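# Snap a jar's lid fully on by pressing down

## Task

Push the lid of the loose jar on the table down firmly until it has snapped onto the jar everywhere around and sits level on the rim; if one side catches first, you may press on the side still riding high. The wrist camera or its bracket must never be what presses on the lid, or the task fails. At the end the jar must be upright on the table, neither jar nor lid may still be moving, and the result must hold without the robot: release, then move the hands away.

## Robot and tools

ROBOT. Two arms, left_arm and right_arm, face each other across the table; left_arm's base is on the +y side. The names do not match image sides. Each arm carries an identical five-finger right hand (not mirrored), so every hand axis and number means the same for both.

SCENE FRAME. Results report positions in metres in one shared frame: origin on the table top halfway between the arm bases, table surface at z = 0, +z up. Orientation is a quaternion in w,x,y,z order; velocities are in m/s and rad/s. Printed positions can be slightly off, more so at long reach.

HAND POINT AND AXES. Each arm is steered by a hand point 0.05 m in front of the palm, where the index pad would meet the thumb tip in a pinch. Its +z runs along the straightened fingers (fingertips 0.06-0.07 m past it), +y points out of the palm, +x runs across the palm toward the little finger. Across the palm the hand spans 0.08 m on the little-finger side and 0.02 m (thumb tucked in front) to 0.09 m on the thumb side. A rigid bracket holding the wrist camera sits at the wrist on the little-finger side, 0.03 m beyond the point along +y and 0.11 m out across the palm. It must not be the part that pushes the lid.

ROW FORMAT. A row is 28 numbers, each in [-1, 1], always for both arms: left dx, dy, dz, rx, ry, rz, then left hand little, ring, middle, index, thumb_bend, thumb_turn, force_limit, speed; then the same 14 for the right arm. dx..rz are an offset, not a pose: measured from the hand point's measured pose at the start of that action (for a call's first action, the last pose a result printed), expressed in the hand point's own axes. 1.0 equals 0.6 m or 180 degrees; rx, ry, rz form one rotation vector. Every row of an action is relative to the same start pose, not to the previous row. Each control step the commanded pose is clipped to within 100 mm and 16 degrees of the current pose. Hand numbers are absolute targets: +1 open/straight, -1 fully curled; thumb_turn +1 beside the palm, -1 in front of it. A pinch is roughly index -0.22, thumb_bend -0.75, thumb_turn -0.57. force_limit maps -1..+1 to about 0..10 N at the fingertip (0..15 N for the two thumb motors) and only stops closing motion. speed maps -1..+1 to nearly zero..full (full travel 0.6 s). There is no 'no change' value: to keep a hand as it is, repeat its last eight numbers, or at first its six hand_measured values plus hand_force_limit and hand_speed. Optionally append 12 stiffness scales in [0, 1] (left arm's six joints, then right's, in Joint positions order); they persist until changed.

TOOLS.
execute_actions(actions): a list of actions; each action is a list of up to 15 rows, one per 1/30 s step; if fewer, the last row fills out the 15 steps (0.5 s). An empty list just returns state and images.
move(target, speed, stop_force, blocking): target is one row (28 or 40 numbers) whose pose parts are offsets from the pose in the latest result that shows one, in hand axes. Each hand point travels a straight line; all paths finish together in 0.5-10 s. speed is m/s, 0.002-0.5 (default 0.25); turning is capped at twice that in rad/s. stop_force, 9-40 N for both arms, ends an arm's path when its wrist sensor feels that much extra push against the motion for two steps; the arm then backs to where it was two steps earlier and holds. Use it with a very slow speed when pressing, and drop it when lifting off something. Not reliable if the hand rotates during the move. blocking=false returns after 0.5 s while motion continues (not allowed with stop_force); follow with wait or stop before new commands.
wait(seconds): 0-10 s; arms hold their last command.
stop(): brakes a running move.
zoom_image(camera, region): camera is cam_high, cam_low, cam_left_wrist or cam_right_wrist; region [x0, y0, x1, y1] in pixels from top-left, at most 504x504.
show_instructions(): shows reference images.
finished_scene(scene): ends the given scene; irreversible.

RESULTS. State line per arm: position, quaternion, velocities. 'Hand target' is where the controller is heading. 'pose unreachable' means a clearance check altered or blocked that arm's command. Joint positions and torques (torques are offset and noisy). Wrist force and torque along the hand point's axes: pressing on a surface reads as force pointing back into the arm; offsets up to about 4 N, noise up to 2.4 N, saturation near 50 N. hand_measured, hand_stopped_by (moving, target, force, stalled, fault), hand_load_n (positive when pushed open), hand_force_limit, hand_speed, each in motor order. The move line reports an ending per arm: done, off_target, moving, held, fault, or contact (stop_force triggered); limits=paced means clipping, limits=held means steps were blocked. Cameras: cam_high and cam_low 896x504, the two wrist cameras 616x616 fisheye.

CAUTIONS. The arms are stiff: commanding even slightly past a hard contact can trigger a fault stop; a contact torque at a joint's limit (wrist joints 25.2 N m, others 135 N m) or 150 N of external force halts that arm for 10 s. Contact force grows with speed and with how far the target lies beyond contact. Do not let the arms collide or press on each other. Do not tip the jar or push anything off the table. Holding loads heats motors. Loose objects may get brief outside nudges. The simulation keeps running while you plan, holding the last command. Finish by opening the hand and lifting clear before ending the scene.

Each tool is called as name([rows], argument=value, ...), one row to a line, values as JSON.

Reference images:

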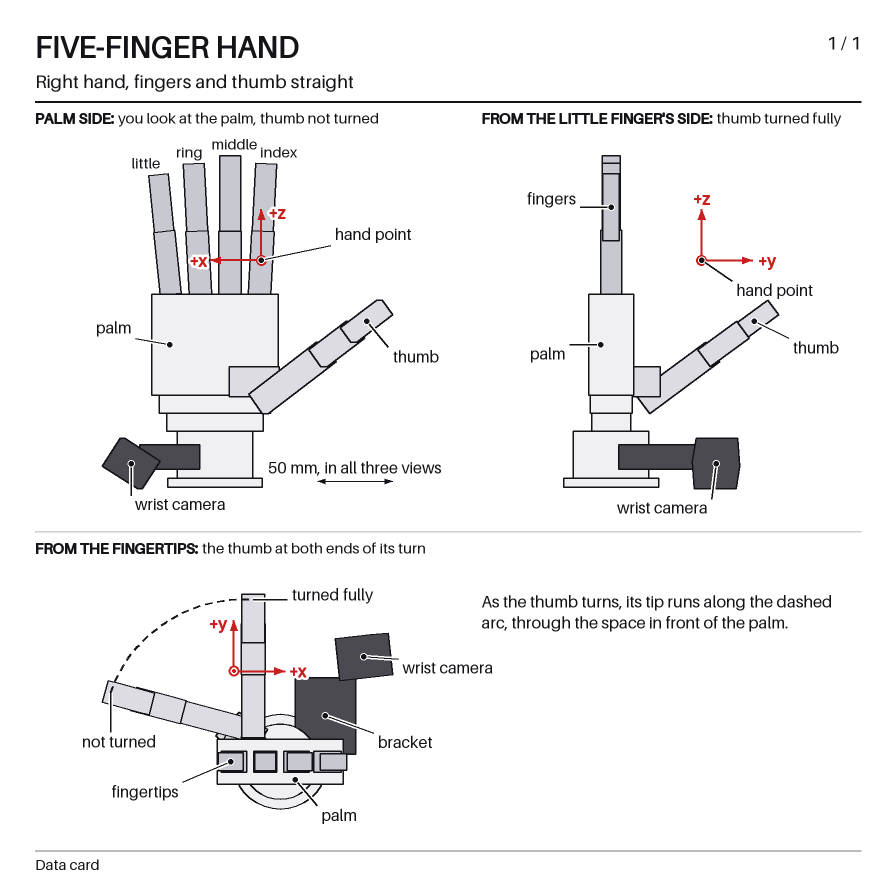

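## Session

execute_actions(actions=[])

Scene clock: 0.00 s.
left_arm: end_effector_position=(+0.3135, +0.3933, +0.4830) hand_measured=(+1.000, +1.000, +1.000, +1.000, +1.000, +1.000) hand_load_n=(+0.0, +0.0, +0.0, +0.0, +0.0, +0.0) hand_stopped_by=(target, target, target, target, target, target) hand_force_limit=0.00 hand_speed=-0.80 end_effector_quat_wxyz=(+0.009, +0.405, +0.914, -0.009) end_effector_velocity=(+0.000, +0.000, +0.000) end_effector_angular_velocity=(-0.000, -0.001, +0.000) | right_arm: end_effector_position=(+0.0865, -0.2554, +0.4892) hand_measured=(+1.000, +1.000, +1.000, +1.000, +1.000, +1.000) hand_load_n=(+0.0, +0.0, +0.0, +0.0, +0.0, +0.0) hand_stopped_by=(target, target, target, target, target, target) hand_force_limit=0.00 hand_speed=-0.80 end_effector_quat_wxyz=(+0.039, -0.386, +0.922, +0.009) end_effector_velocity=(-0.000, -0.000, -0.000) end_effector_angular_velocity=(+0.001, -0.001, +0.000)
Joint positions: left_arm=[ 0.537 -1.732  1.33   1.948  1.572 -1.917] | right_arm=[-1.181 -1.753  1.32   1.923  1.559 -1.885]
Joint velocities: left_arm=[ 0.    -0.    -0.001  0.    -0.001  0.   ] | right_arm=[ 0.    -0.001  0.001 -0.001 -0.    -0.   ]
Joint torques (N m, as the arm reports them, + toward a larger angle): no reading
Motor temperatures (°C, as the motors report them): left_arm=[30 29 32 37 36 36] | right_arm=[33 32 30 40 36 40]
Wrist force (N, on the end effector, along its own x y z axes, offset not removed): no reading
Wrist torque (N m, same axes, about the end effector's origin, offset not removed): no reading
Hand target (left_arm): +0.313, +0.393, +0.483; +0.009, +0.405, +0.914, -0.009
Hand target (right_arm): +0.086, -0.255, +0.489; +0.039, -0.386, +0.922, +0.009
Joint stiffness scale: left_arm=[1. 1. 1. 1. 1. 1.] | right_arm=[1. 1. 1. 1. 1. 1.]

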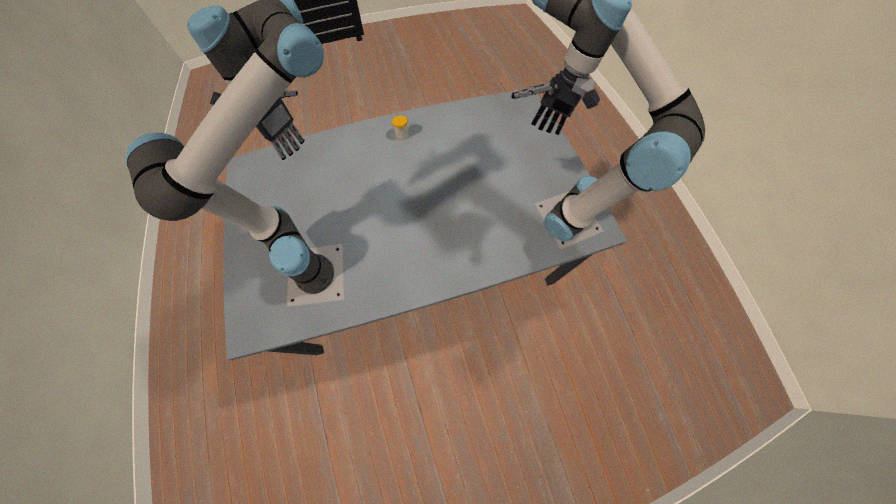

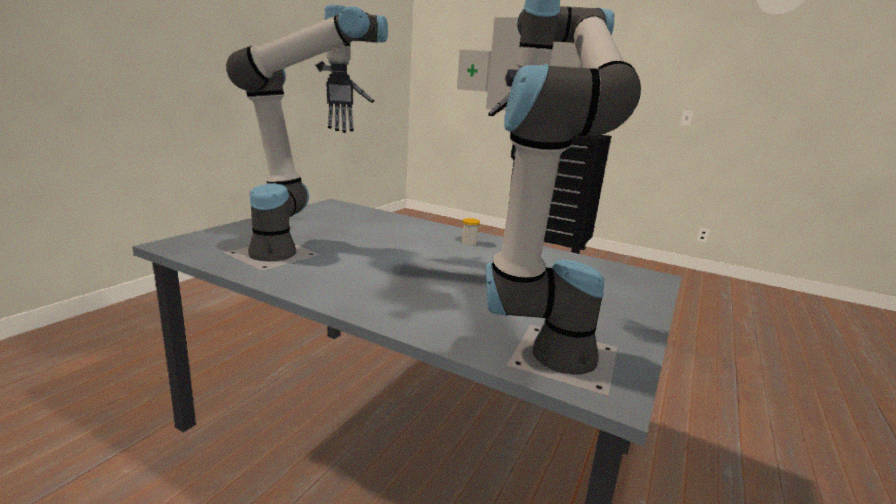

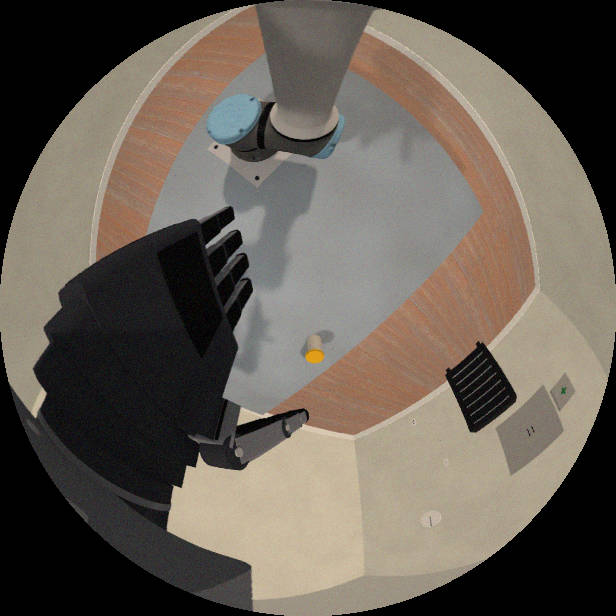

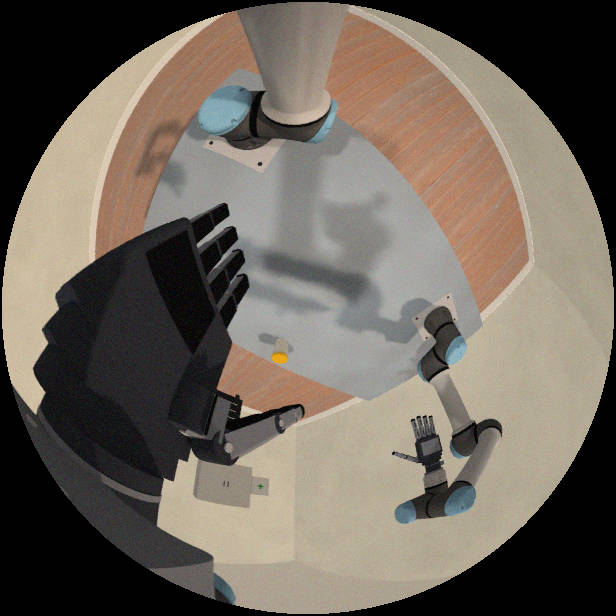

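zoom_image(camera="cam_low", region=[430, 200, 510, 260])

zoom_image(camera="cam_high", region=[360, 100, 440, 160])

zoom_image(camera="cam_left_wrist", region=[270, 310, 360, 390])

Region (430, 200, 510, 260) of cam_low's 896x504 image, scaled by 6.300, with more detail than that image has; it fills the top 378 rows of this view, and the rest is white.

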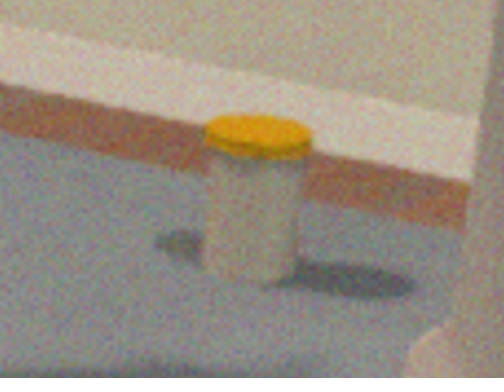

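Region (360, 100, 440, 160) of cam_high's 896x504 image, scaled by 6.300, with more detail than that image has; it fills the top 378 rows of this view, and the rest is white.

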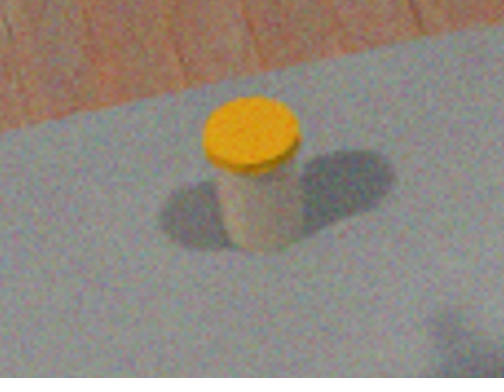

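Region (270, 310, 360, 390) of cam_left_wrist's 616x616 image, scaled by 5.600, with more detail than that image has.

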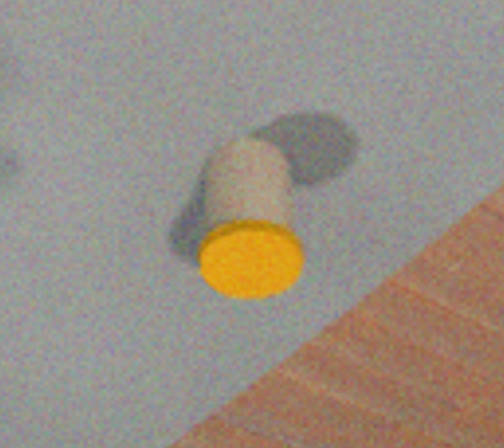

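zoom_image(camera="cam_right_wrist", region=[370, 280, 520, 530])

zoom_image(camera="cam_right_wrist", region=[170, 180, 330, 440])

Region (370, 280, 520, 530) of cam_right_wrist's 616x616 image, scaled by 2.016, with more detail than that image has; it fills the left 302 columns of this view, and the rest is white.

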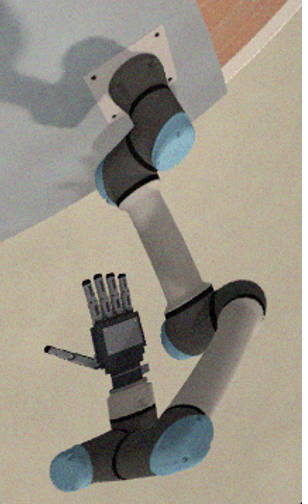

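Region (170, 180, 330, 440) of cam_right_wrist's 616x616 image, scaled by 1.938, with more detail than that image has; it fills the left 310 columns of this view, and the rest is white.

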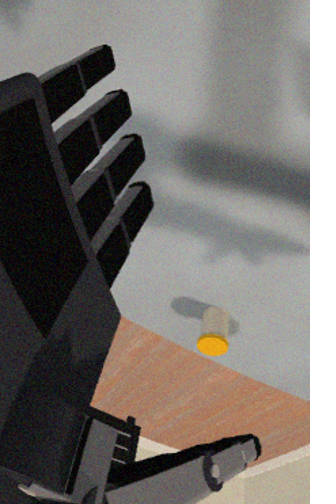

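move(target=[-0.880,-0.1145,0.4268,-0.3810,-0.3773,0.3903,1,1,1,1,1,1,0,-0.8,0,0,0,0,0,0,1,1,1,1,1,1,0,-0.8], speed=0.35)

Scene clock: 81.53 s.
left_arm: end_effector_position=(+0.6177, -0.0503, +0.2396) hand_measured=(+1.000, +1.000, +1.000, +1.000, +1.000, +1.000) hand_load_n=(+0.0, +0.0, +0.0, +0.0, +0.0, +0.0) hand_stopped_by=(target, target, target, target, target, target) hand_force_limit=0.00 hand_speed=-0.80 end_effector_quat_wxyz=(+0.659, +0.661, +0.256, +0.253) end_effector_velocity=(-0.000, -0.001, -0.004) end_effector_angular_velocity=(+0.004, +0.001, -0.006) | right_arm: end_effector_position=(+0.0865, -0.2554, +0.4892) hand_measured=(+1.000, +1.000, +1.000, +1.000, +1.000, +1.000) hand_load_n=(+0.0, +0.0, +0.0, +0.0, +0.0, +0.0) hand_stopped_by=(target, target, target, target, target, target) hand_force_limit=0.00 hand_speed=-0.80 end_effector_quat_wxyz=(+0.039, -0.386, +0.922, +0.009) end_effector_velocity=(-0.000, -0.000, +0.001) end_effector_angular_velocity=(+0.002, -0.004, -0.001)
Joint positions: left_arm=[ 0.777 -1.008  1.673 -0.661  1.465 -0.003] | right_arm=[-1.181 -1.753  1.32   1.923  1.559 -1.885]
Joint velocities: left_arm=[ 0.002  0.006 -0.    -0.002  0.007  0.001] | right_arm=[ 0.    -0.002 -0.001 -0.001 -0.     0.002]
Joint torques (N m, as the arm reports them, + toward a larger angle): left_arm=[  1.08 -37.7  -17.86  -2.17   0.12   0.81] | right_arm=[  1.63  -9.19 -17.37   2.21  -0.03   0.12]
Motor temperatures (°C, as the motors report them): left_arm=[30 29 32 37 36 36] | right_arm=[33 32 30 40 36 40]
Wrist force (N, on the end effector, along its own x y z axes, offset not removed): left_arm=[-2.1 -2.9 -1.4] | right_arm=[1.1 0.4 -0.5]
Wrist torque (N m, same axes, about the end effector's origin, offset not removed): left_arm=[-0.19 0.41 -0.64] | right_arm=[-0.03 -0.07 -0.05]
Hand target (left_arm): +0.619, -0.050, +0.239; +0.659, +0.660, +0.255, +0.254
Hand target (right_arm): +0.086, -0.255, +0.489; +0.039, -0.386, +0.922, +0.009
Off the commanded pose (left_arm): 0.001 m, 0 deg.
Off the commanded pose (right_arm): 0.000 m, 0 deg.
Joint stiffness scale: left_arm=[1. 1. 1. 1. 1. 1.] | right_arm=[1. 1. 1. 1. 1. 1.]
move: done

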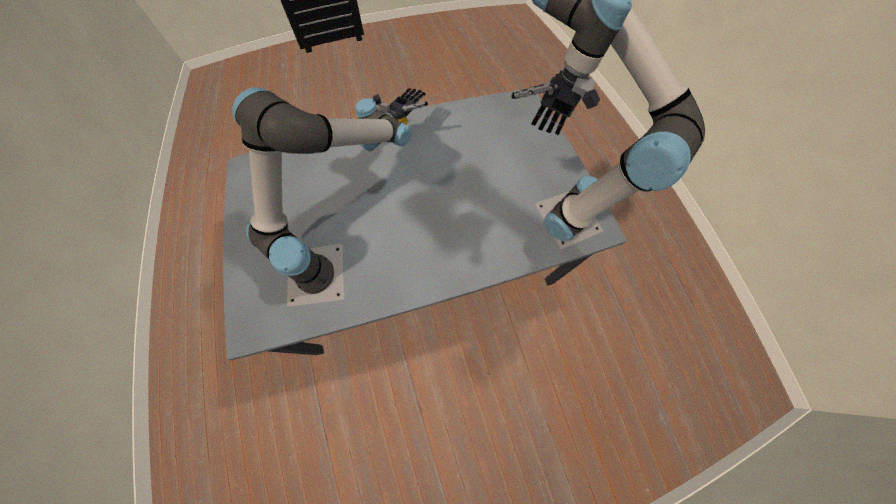

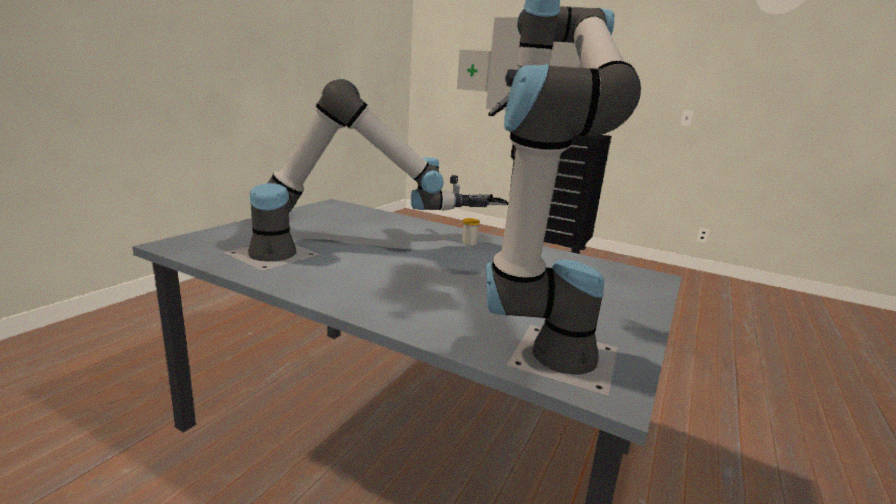

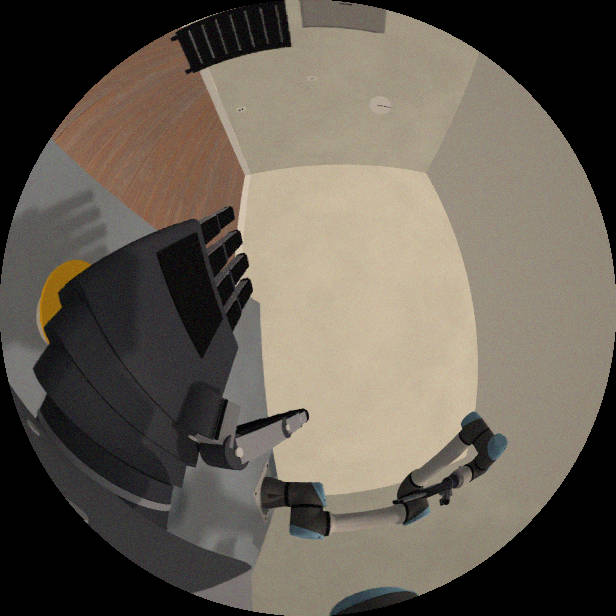

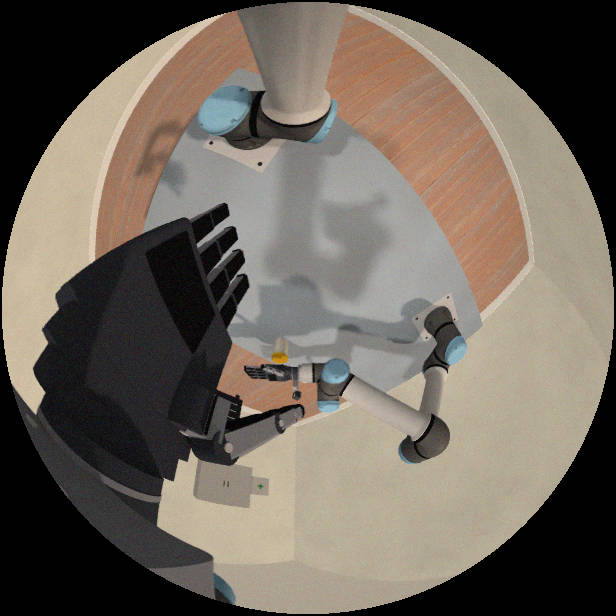

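zoom_image(camera="cam_left_wrist", region=[0, 230, 140, 370])

zoom_image(camera="cam_low", region=[400, 150, 520, 260])

zoom_image(camera="cam_right_wrist", region=[230, 320, 360, 420])

Region (0, 230, 140, 370) of cam_left_wrist's 616x616 image, scaled by 3.600, with more detail than that image has.

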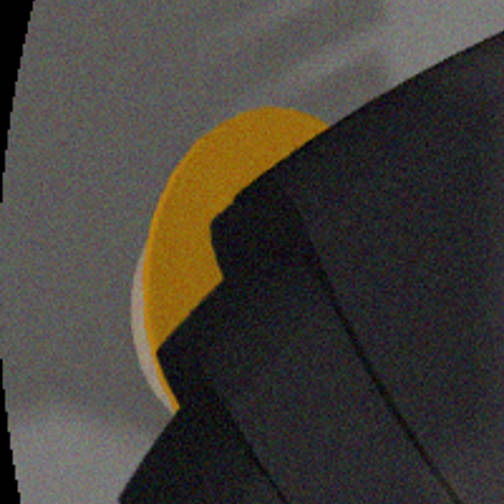

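Region (400, 150, 520, 260) of cam_low's 896x504 image, scaled by 4.200, with more detail than that image has; it fills the top 462 rows of this view, and the rest is white.

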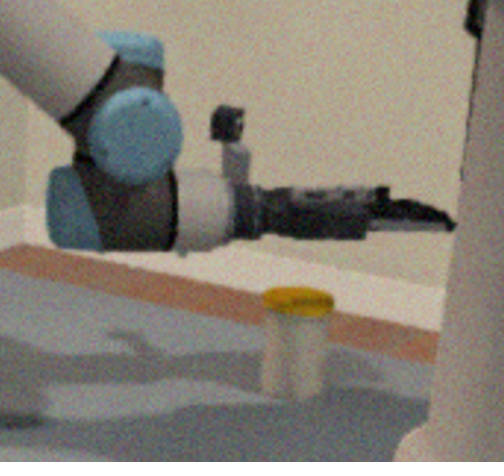

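Region (230, 320, 360, 420) of cam_right_wrist's 616x616 image, scaled by 3.877, with more detail than that image has; it fills the top 388 rows of this view, and the rest is white.

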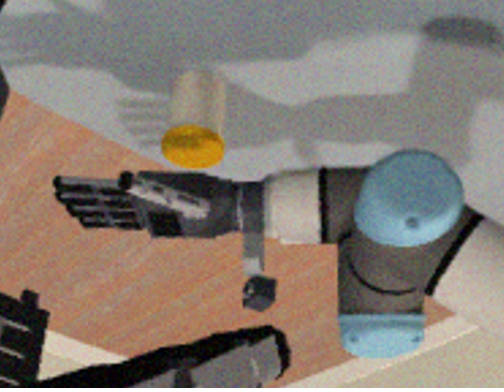

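move(target=[0.037,-0.067,-0.02,0,0,0,1,1,1,1,1,1,0,-0.8,0,0,0,0,0,0,1,1,1,1,1,1,0,-0.8], speed=0.1)

zoom_image(camera="cam_left_wrist", region=[0, 200, 180, 380])

zoom_image(camera="cam_low", region=[400, 150, 520, 260])

zoom_image(camera="cam_right_wrist", region=[230, 320, 360, 420])

Scene clock: 97.53 s.
left_arm: end_effector_position=(+0.6256, -0.0276, +0.2008) hand_measured=(+1.000, +1.000, +1.000, +1.000, +1.000, +1.000) hand_load_n=(+0.0, +0.0, +0.0, +0.0, +0.0, +0.0) hand_stopped_by=(target, target, target, target, target, target) hand_force_limit=0.00 hand_speed=-0.80 end_effector_quat_wxyz=(+0.659, +0.660, +0.255, +0.253) end_effector_velocity=(-0.002, -0.003, +0.005) end_effector_angular_velocity=(-0.014, -0.011, -0.009) | right_arm: end_effector_position=(+0.0865, -0.2554, +0.4892) hand_measured=(+1.000, +1.000, +1.000, +1.000, +1.000, +1.000) hand_load_n=(+0.0, +0.0, +0.0, +0.0, +0.0, +0.0) hand_stopped_by=(target, target, target, target, target, target) hand_force_limit=0.00 hand_speed=-0.80 end_effector_quat_wxyz=(+0.039, -0.386, +0.922, +0.009) end_effector_velocity=(-0.001, -0.000, +0.000) end_effector_angular_velocity=(-0.000, +0.000, +0.001)
Joint positions: left_arm=[ 0.815 -0.963  1.723 -0.757  1.503 -0.003] | right_arm=[-1.181 -1.753  1.32   1.923  1.559 -1.885]
Joint velocities: left_arm=[-0.003 -0.001 -0.    -0.016  0.006 -0.   ] | right_arm=[ 0.    -0.001  0.     0.001  0.    -0.   ]
Joint torques (N m, as the arm reports them, + toward a larger angle): left_arm=[ -0.6  -39.34 -13.76  -2.55   0.62   0.15] | right_arm=[  1.02 -10.1  -17.97   2.13   0.1    0.25]
Motor temperatures (°C, as the motors report them): left_arm=[30 29 32 37 36 36] | right_arm=[33 32 30 40 36 40]
Wrist force (N, on the end effector, along its own x y z axes, offset not removed): left_arm=[1.7 0.8 2.4] | right_arm=[-0.6 0.3 1.1]
Wrist torque (N m, same axes, about the end effector's origin, offset not removed): left_arm=[0.06 -0.25 -0.35] | right_arm=[0.09 0.11 0.02]
Hand target (left_arm): +0.626, -0.026, +0.199; +0.659, +0.661, +0.256, +0.253
Hand target (right_arm): +0.086, -0.255, +0.489; +0.039, -0.386, +0.922, +0.009
Off the commanded pose (left_arm): 0.002 m, 0 deg.
Off the commanded pose (right_arm): 0.000 m, 0 deg.
Joint stiffness scale: left_arm=[1. 1. 1. 1. 1. 1.] | right_arm=[1. 1. 1. 1. 1. 1.]
move: done

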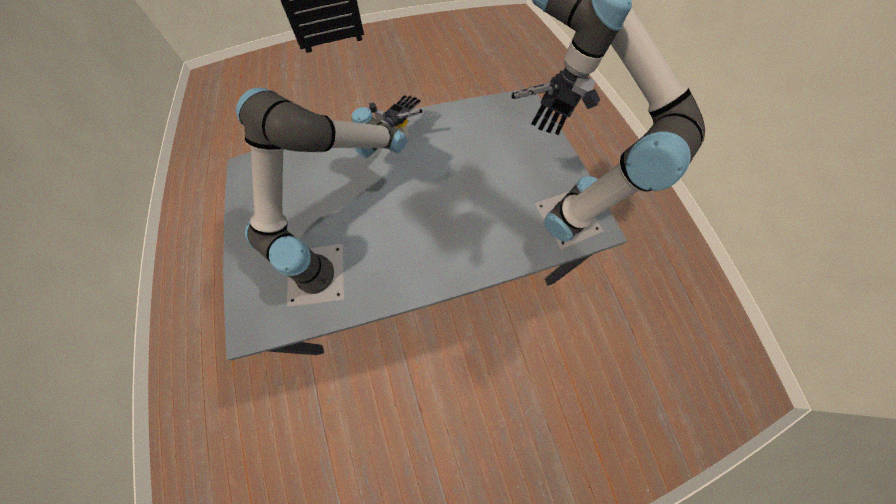

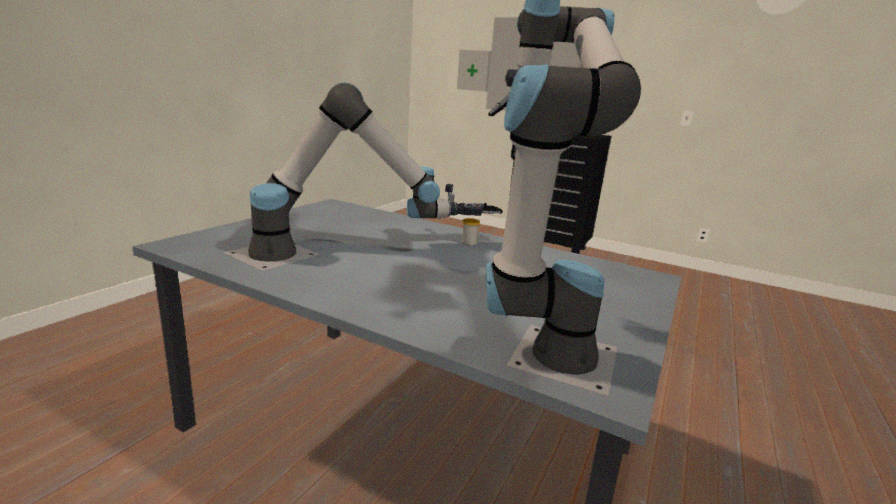

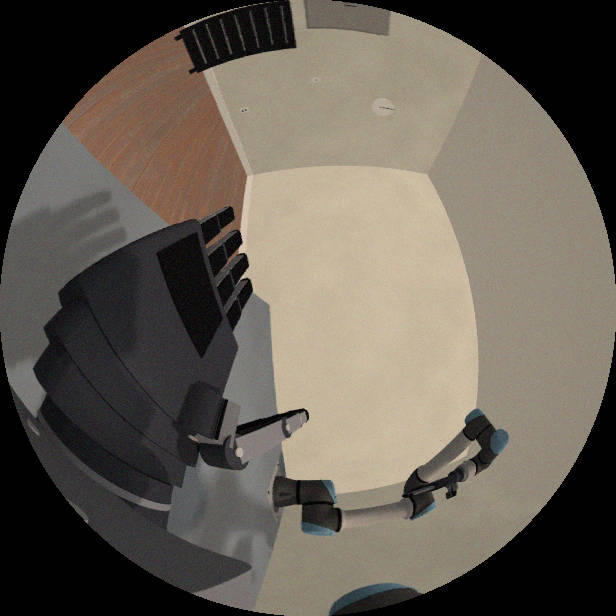

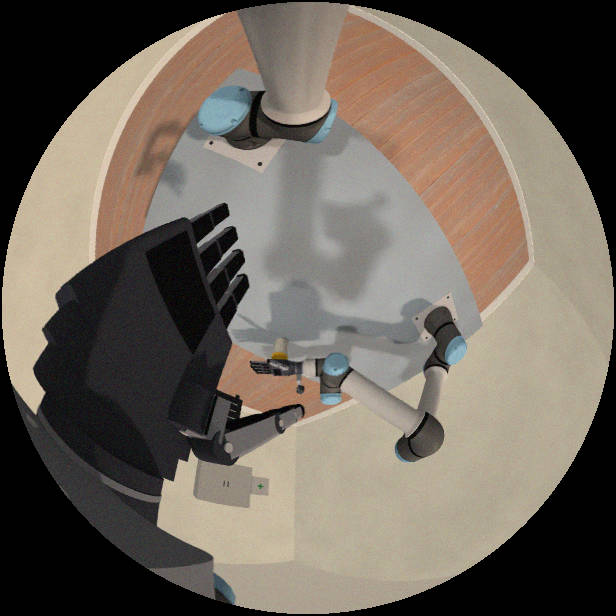

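Region (0, 200, 180, 380) of cam_left_wrist's 616x616 image, scaled by 2.800, with more detail than that image has.

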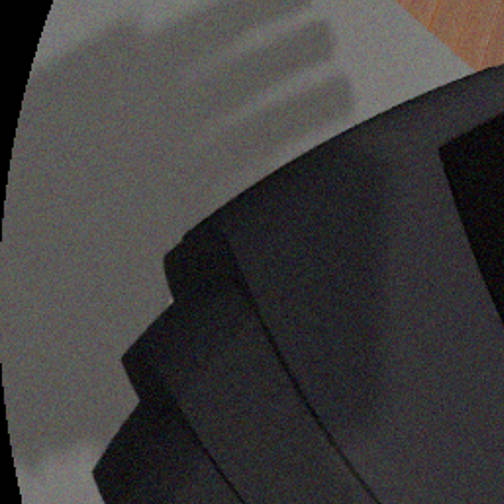

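Region (400, 150, 520, 260) of cam_low's 896x504 image, scaled by 4.200, with more detail than that image has; it fills the top 462 rows of this view, and the rest is white.

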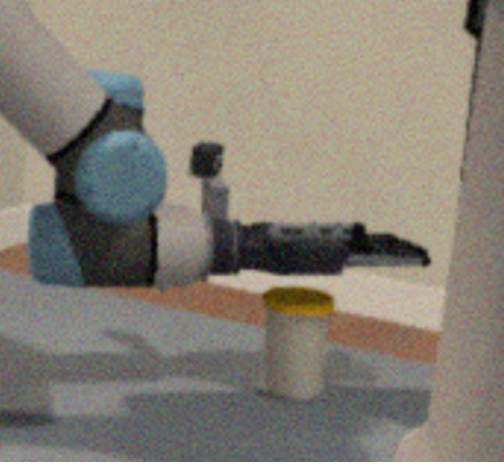

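Region (230, 320, 360, 420) of cam_right_wrist's 616x616 image, scaled by 3.877, with more detail than that image has; it fills the top 388 rows of this view, and the rest is white.

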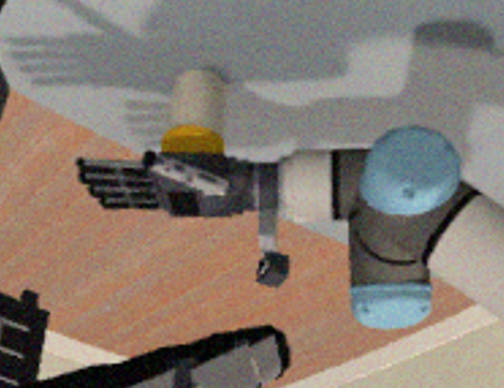

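move(target=[0.001,-0.075,-0.001,0,0,0,1,1,1,1,1,1,0,-0.8,0,0,0,0,0,0,1,1,1,1,1,1,0,-0.8], speed=0.02, stop_force=12)

zoom_image(camera="cam_low", region=[420, 170, 520, 260])

zoom_image(camera="cam_right_wrist", region=[240, 320, 330, 400])

Scene clock: 103.47 s.
left_arm: end_effector_position=(+0.6261, -0.0285, +0.1690) hand_measured=(+1.000, +1.000, +1.000, +1.000, +1.000, +1.000) hand_load_n=(+0.0, +0.0, +0.0, +0.0, +0.0, +0.0) hand_stopped_by=(target, target, target, target, target, target) hand_force_limit=0.00 hand_speed=-0.80 end_effector_quat_wxyz=(+0.666, +0.654, +0.253, +0.255) end_effector_velocity=(+0.000, -0.001, -0.001) end_effector_angular_velocity=(-0.008, -0.006, +0.001) | right_arm: end_effector_position=(+0.0865, -0.2554, +0.4892) hand_measured=(+1.000, +1.000, +1.000, +1.000, +1.000, +1.000) hand_load_n=(+0.0, +0.0, +0.0, +0.0, +0.0, +0.0) hand_stopped_by=(target, target, target, target, target, target) hand_force_limit=0.00 hand_speed=-0.80 end_effector_quat_wxyz=(+0.039, -0.386, +0.922, +0.009) end_effector_velocity=(+0.000, +0.000, +0.000) end_effector_angular_velocity=(+0.001, -0.001, -0.002)
Joint positions: left_arm=[ 0.815 -0.899  1.735 -0.853  1.504 -0.003] | right_arm=[-1.181 -1.753  1.32   1.923  1.559 -1.885]
Joint velocities: left_arm=[-0.001  0.006 -0.    -0.015 -0.002 -0.   ] | right_arm=[-0.001 -0.    -0.001 -0.    -0.     0.001]
Joint torques (N m, as the arm reports them, + toward a larger angle): left_arm=[ -1.81 -30.92 -10.01  -0.3   -0.15   0.09] | right_arm=[  0.56 -10.68 -17.09   2.07   0.1    0.07]
Motor temperatures (°C, as the motors report them): left_arm=[30 29 32 37 36 36] | right_arm=[33 32 30 40 36 40]
Wrist force (N, on the end effector, along its own x y z axes, offset not removed): left_arm=[1.1 11.1 -2.1] | right_arm=[-3.0 -0.7 0.5]
Wrist torque (N m, same axes, about the end effector's origin, offset not removed): left_arm=[0.70 0.11 0.15] | right_arm=[-0.13 0.47 -0.19]
Hand target (left_arm): +0.625, -0.027, +0.156; +0.659, +0.660, +0.255, +0.253
Hand target (right_arm): +0.086, -0.255, +0.489; +0.039, -0.386, +0.922, +0.009
Off the commanded pose (left_arm): 0.013 m, 1 deg.
Off the commanded pose (right_arm): 0.000 m, 0 deg.
Joint stiffness scale: left_arm=[1. 1. 1. 1. 1. 1.] | right_arm=[1. 1. 1. 1. 1. 1.]
move: off_target (left_arm)

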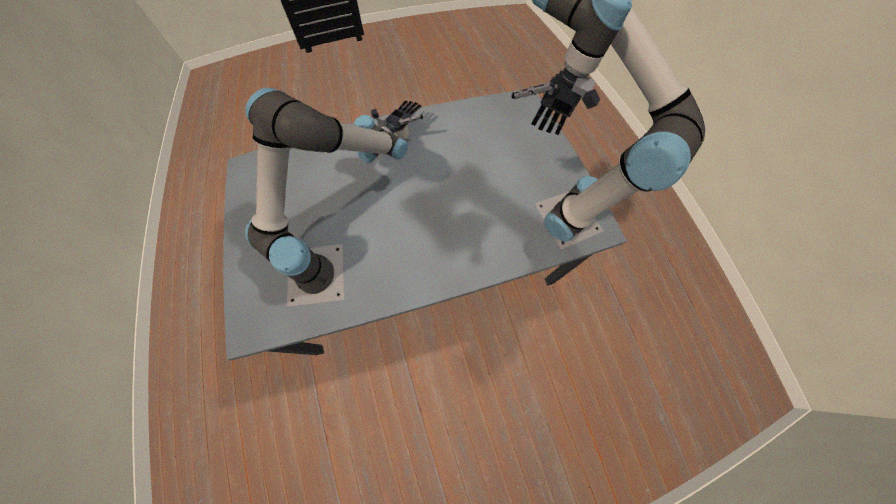

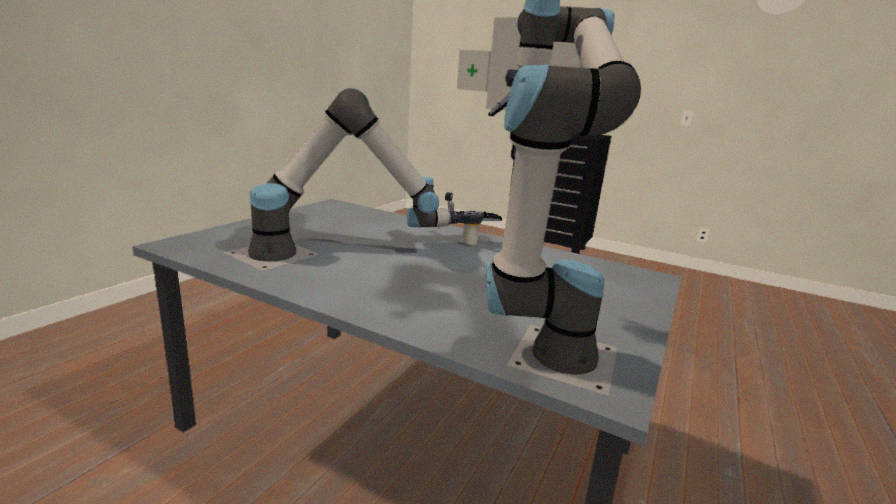

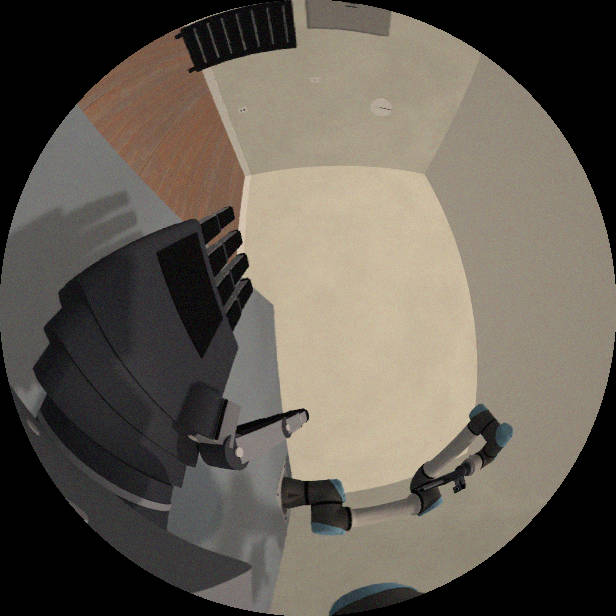

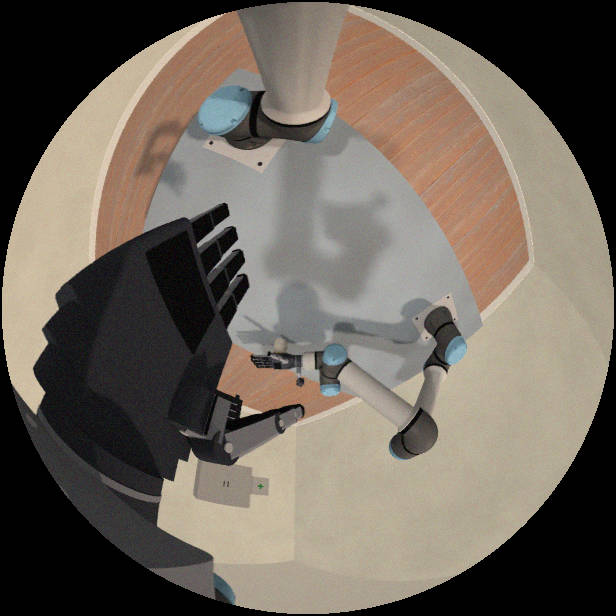

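Region (420, 170, 520, 260) of cam_low's 896x504 image, scaled by 5.040, with more detail than that image has; it fills the top 454 rows of this view, and the rest is white.

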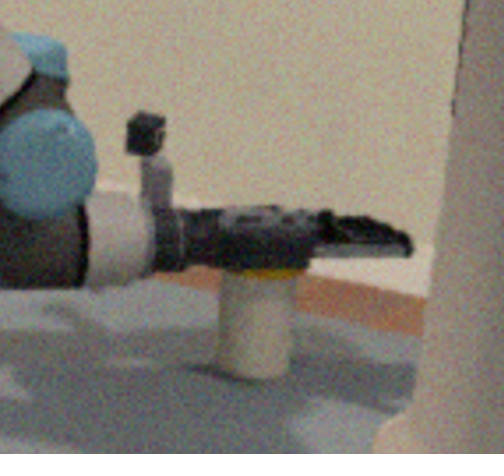

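Region (240, 320, 330, 400) of cam_right_wrist's 616x616 image, scaled by 5.600, with more detail than that image has.

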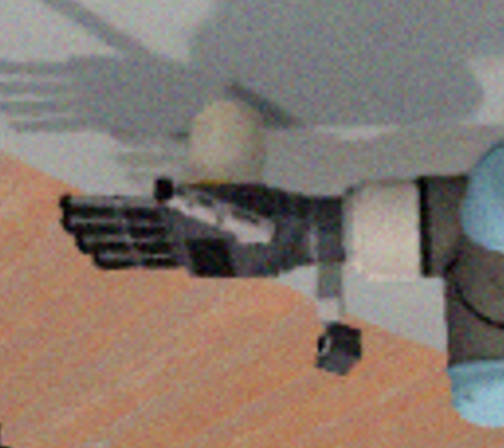

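move(target=[0,-0.092,-0.015,0.033,0,0,1,1,1,1,1,1,0,-0.8,0,0,0,0,0,0,1,1,1,1,1,1,0,-0.8], speed=0.035)

zoom_image(camera="cam_low", region=[420, 170, 520, 260])

Scene clock: 118.27 s.
left_arm: end_effector_position=(+0.6266, -0.0285, +0.1651) hand_measured=(+1.000, +1.000, +1.000, +1.000, +1.000, +1.000) hand_load_n=(+0.0, +0.0, +0.0, +0.0, +0.0, +0.0) hand_stopped_by=(target, target, target, target, target, target) hand_force_limit=0.00 hand_speed=-0.80 end_effector_quat_wxyz=(+0.661, +0.658, +0.257, +0.252) end_effector_velocity=(-0.000, -0.001, -0.001) end_effector_angular_velocity=(+0.003, +0.003, -0.000) | right_arm: end_effector_position=(+0.0865, -0.2554, +0.4892) hand_measured=(+1.000, +1.000, +1.000, +1.000, +1.000, +1.000) hand_load_n=(+0.0, +0.0, +0.0, +0.0, +0.0, +0.0) hand_stopped_by=(target, target, target, target, target, target) hand_force_limit=0.00 hand_speed=-0.80 end_effector_quat_wxyz=(+0.039, -0.386, +0.922, +0.009) end_effector_velocity=(-0.000, -0.000, -0.000) end_effector_angular_velocity=(-0.000, +0.000, +0.001)
Joint positions: left_arm=[ 0.815 -0.897  1.733 -0.837  1.503 -0.007] | right_arm=[-1.181 -1.753  1.32   1.923  1.559 -1.885]
Joint velocities: left_arm=[-0.001  0.001 -0.001  0.004 -0.001 -0.   ] | right_arm=[ 0.001 -0.     0.     0.    -0.     0.   ]
Joint torques (N m, as the arm reports them, + toward a larger angle): left_arm=[-3.51 -7.33  6.12  8.81 -0.53 -1.1 ] | right_arm=[  0.67  -9.85 -17.42   2.18  -0.12  -0.07]
Motor temperatures (°C, as the motors report them): left_arm=[30 29 32 37 36 36] | right_arm=[33 32 30 40 36 40]
Wrist force (N, on the end effector, along its own x y z axes, offset not removed): left_arm=[3.5 48.1 5.2] | right_arm=[0.6 1.2 2.5]
Wrist torque (N m, same axes, about the end effector's origin, offset not removed): left_arm=[2.17 -0.69 2.52] | right_arm=[0.07 -0.17 0.02]
Hand target (left_arm): +0.619, -0.021, +0.115; +0.631, +0.687, +0.266, +0.242
Hand target (right_arm): +0.086, -0.255, +0.489; +0.039, -0.386, +0.922, +0.009
Off the commanded pose (left_arm): 0.052 m, 5 deg.
Off the commanded pose (right_arm): 0.000 m, 0 deg.
Joint stiffness scale: left_arm=[1. 1. 1. 1. 1. 1.] | right_arm=[1. 1. 1. 1. 1. 1.]
move: off_target (left_arm)

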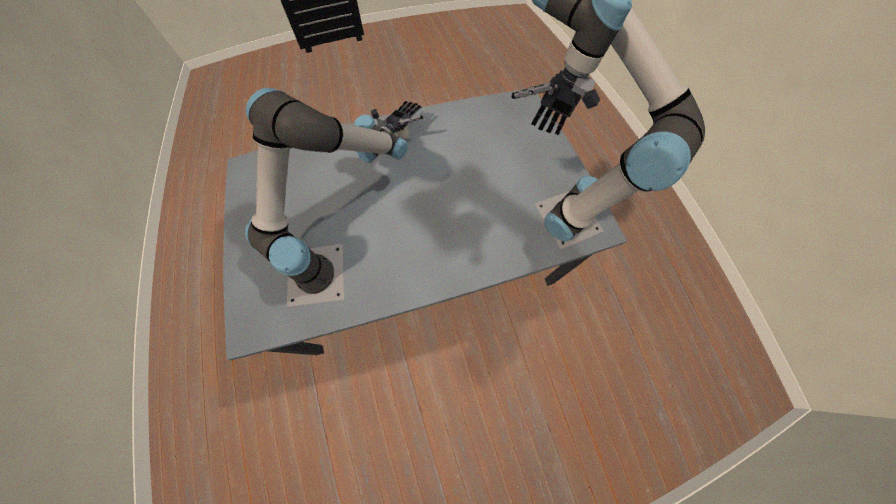

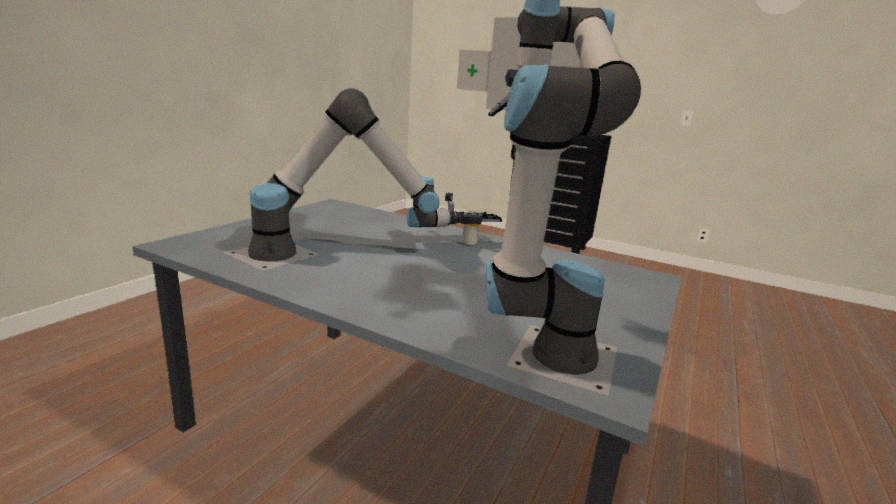

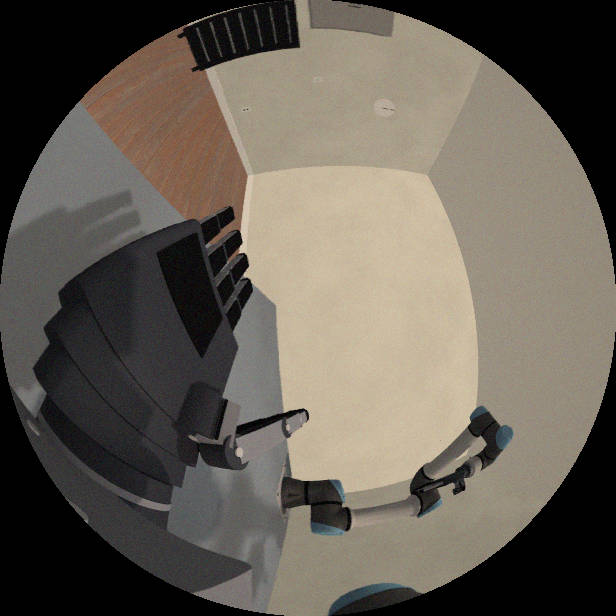

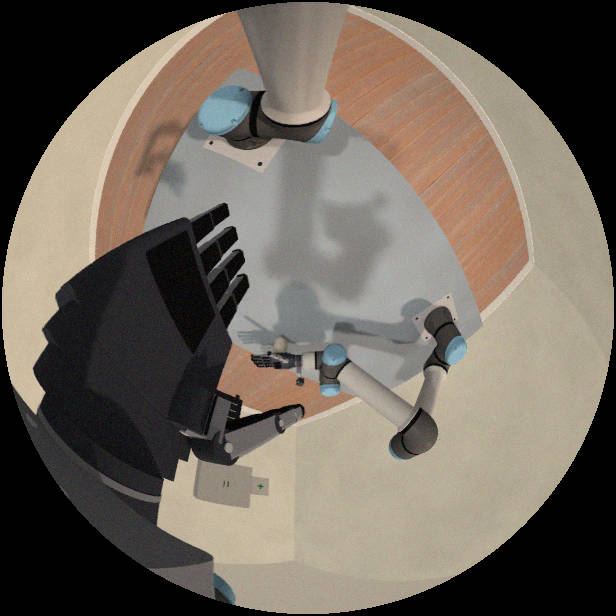

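Region (420, 170, 520, 260) of cam_low's 896x504 image, scaled by 5.040, with more detail than that image has; it fills the top 454 rows of this view, and the rest is white.

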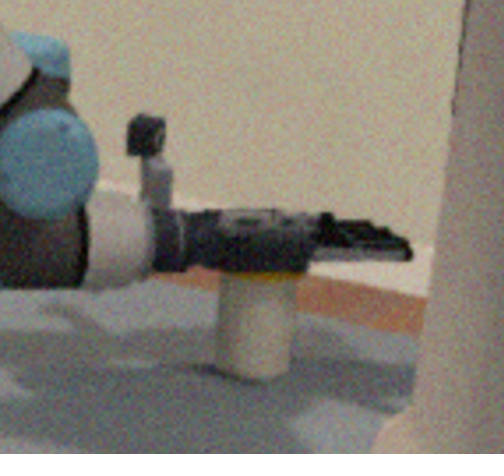

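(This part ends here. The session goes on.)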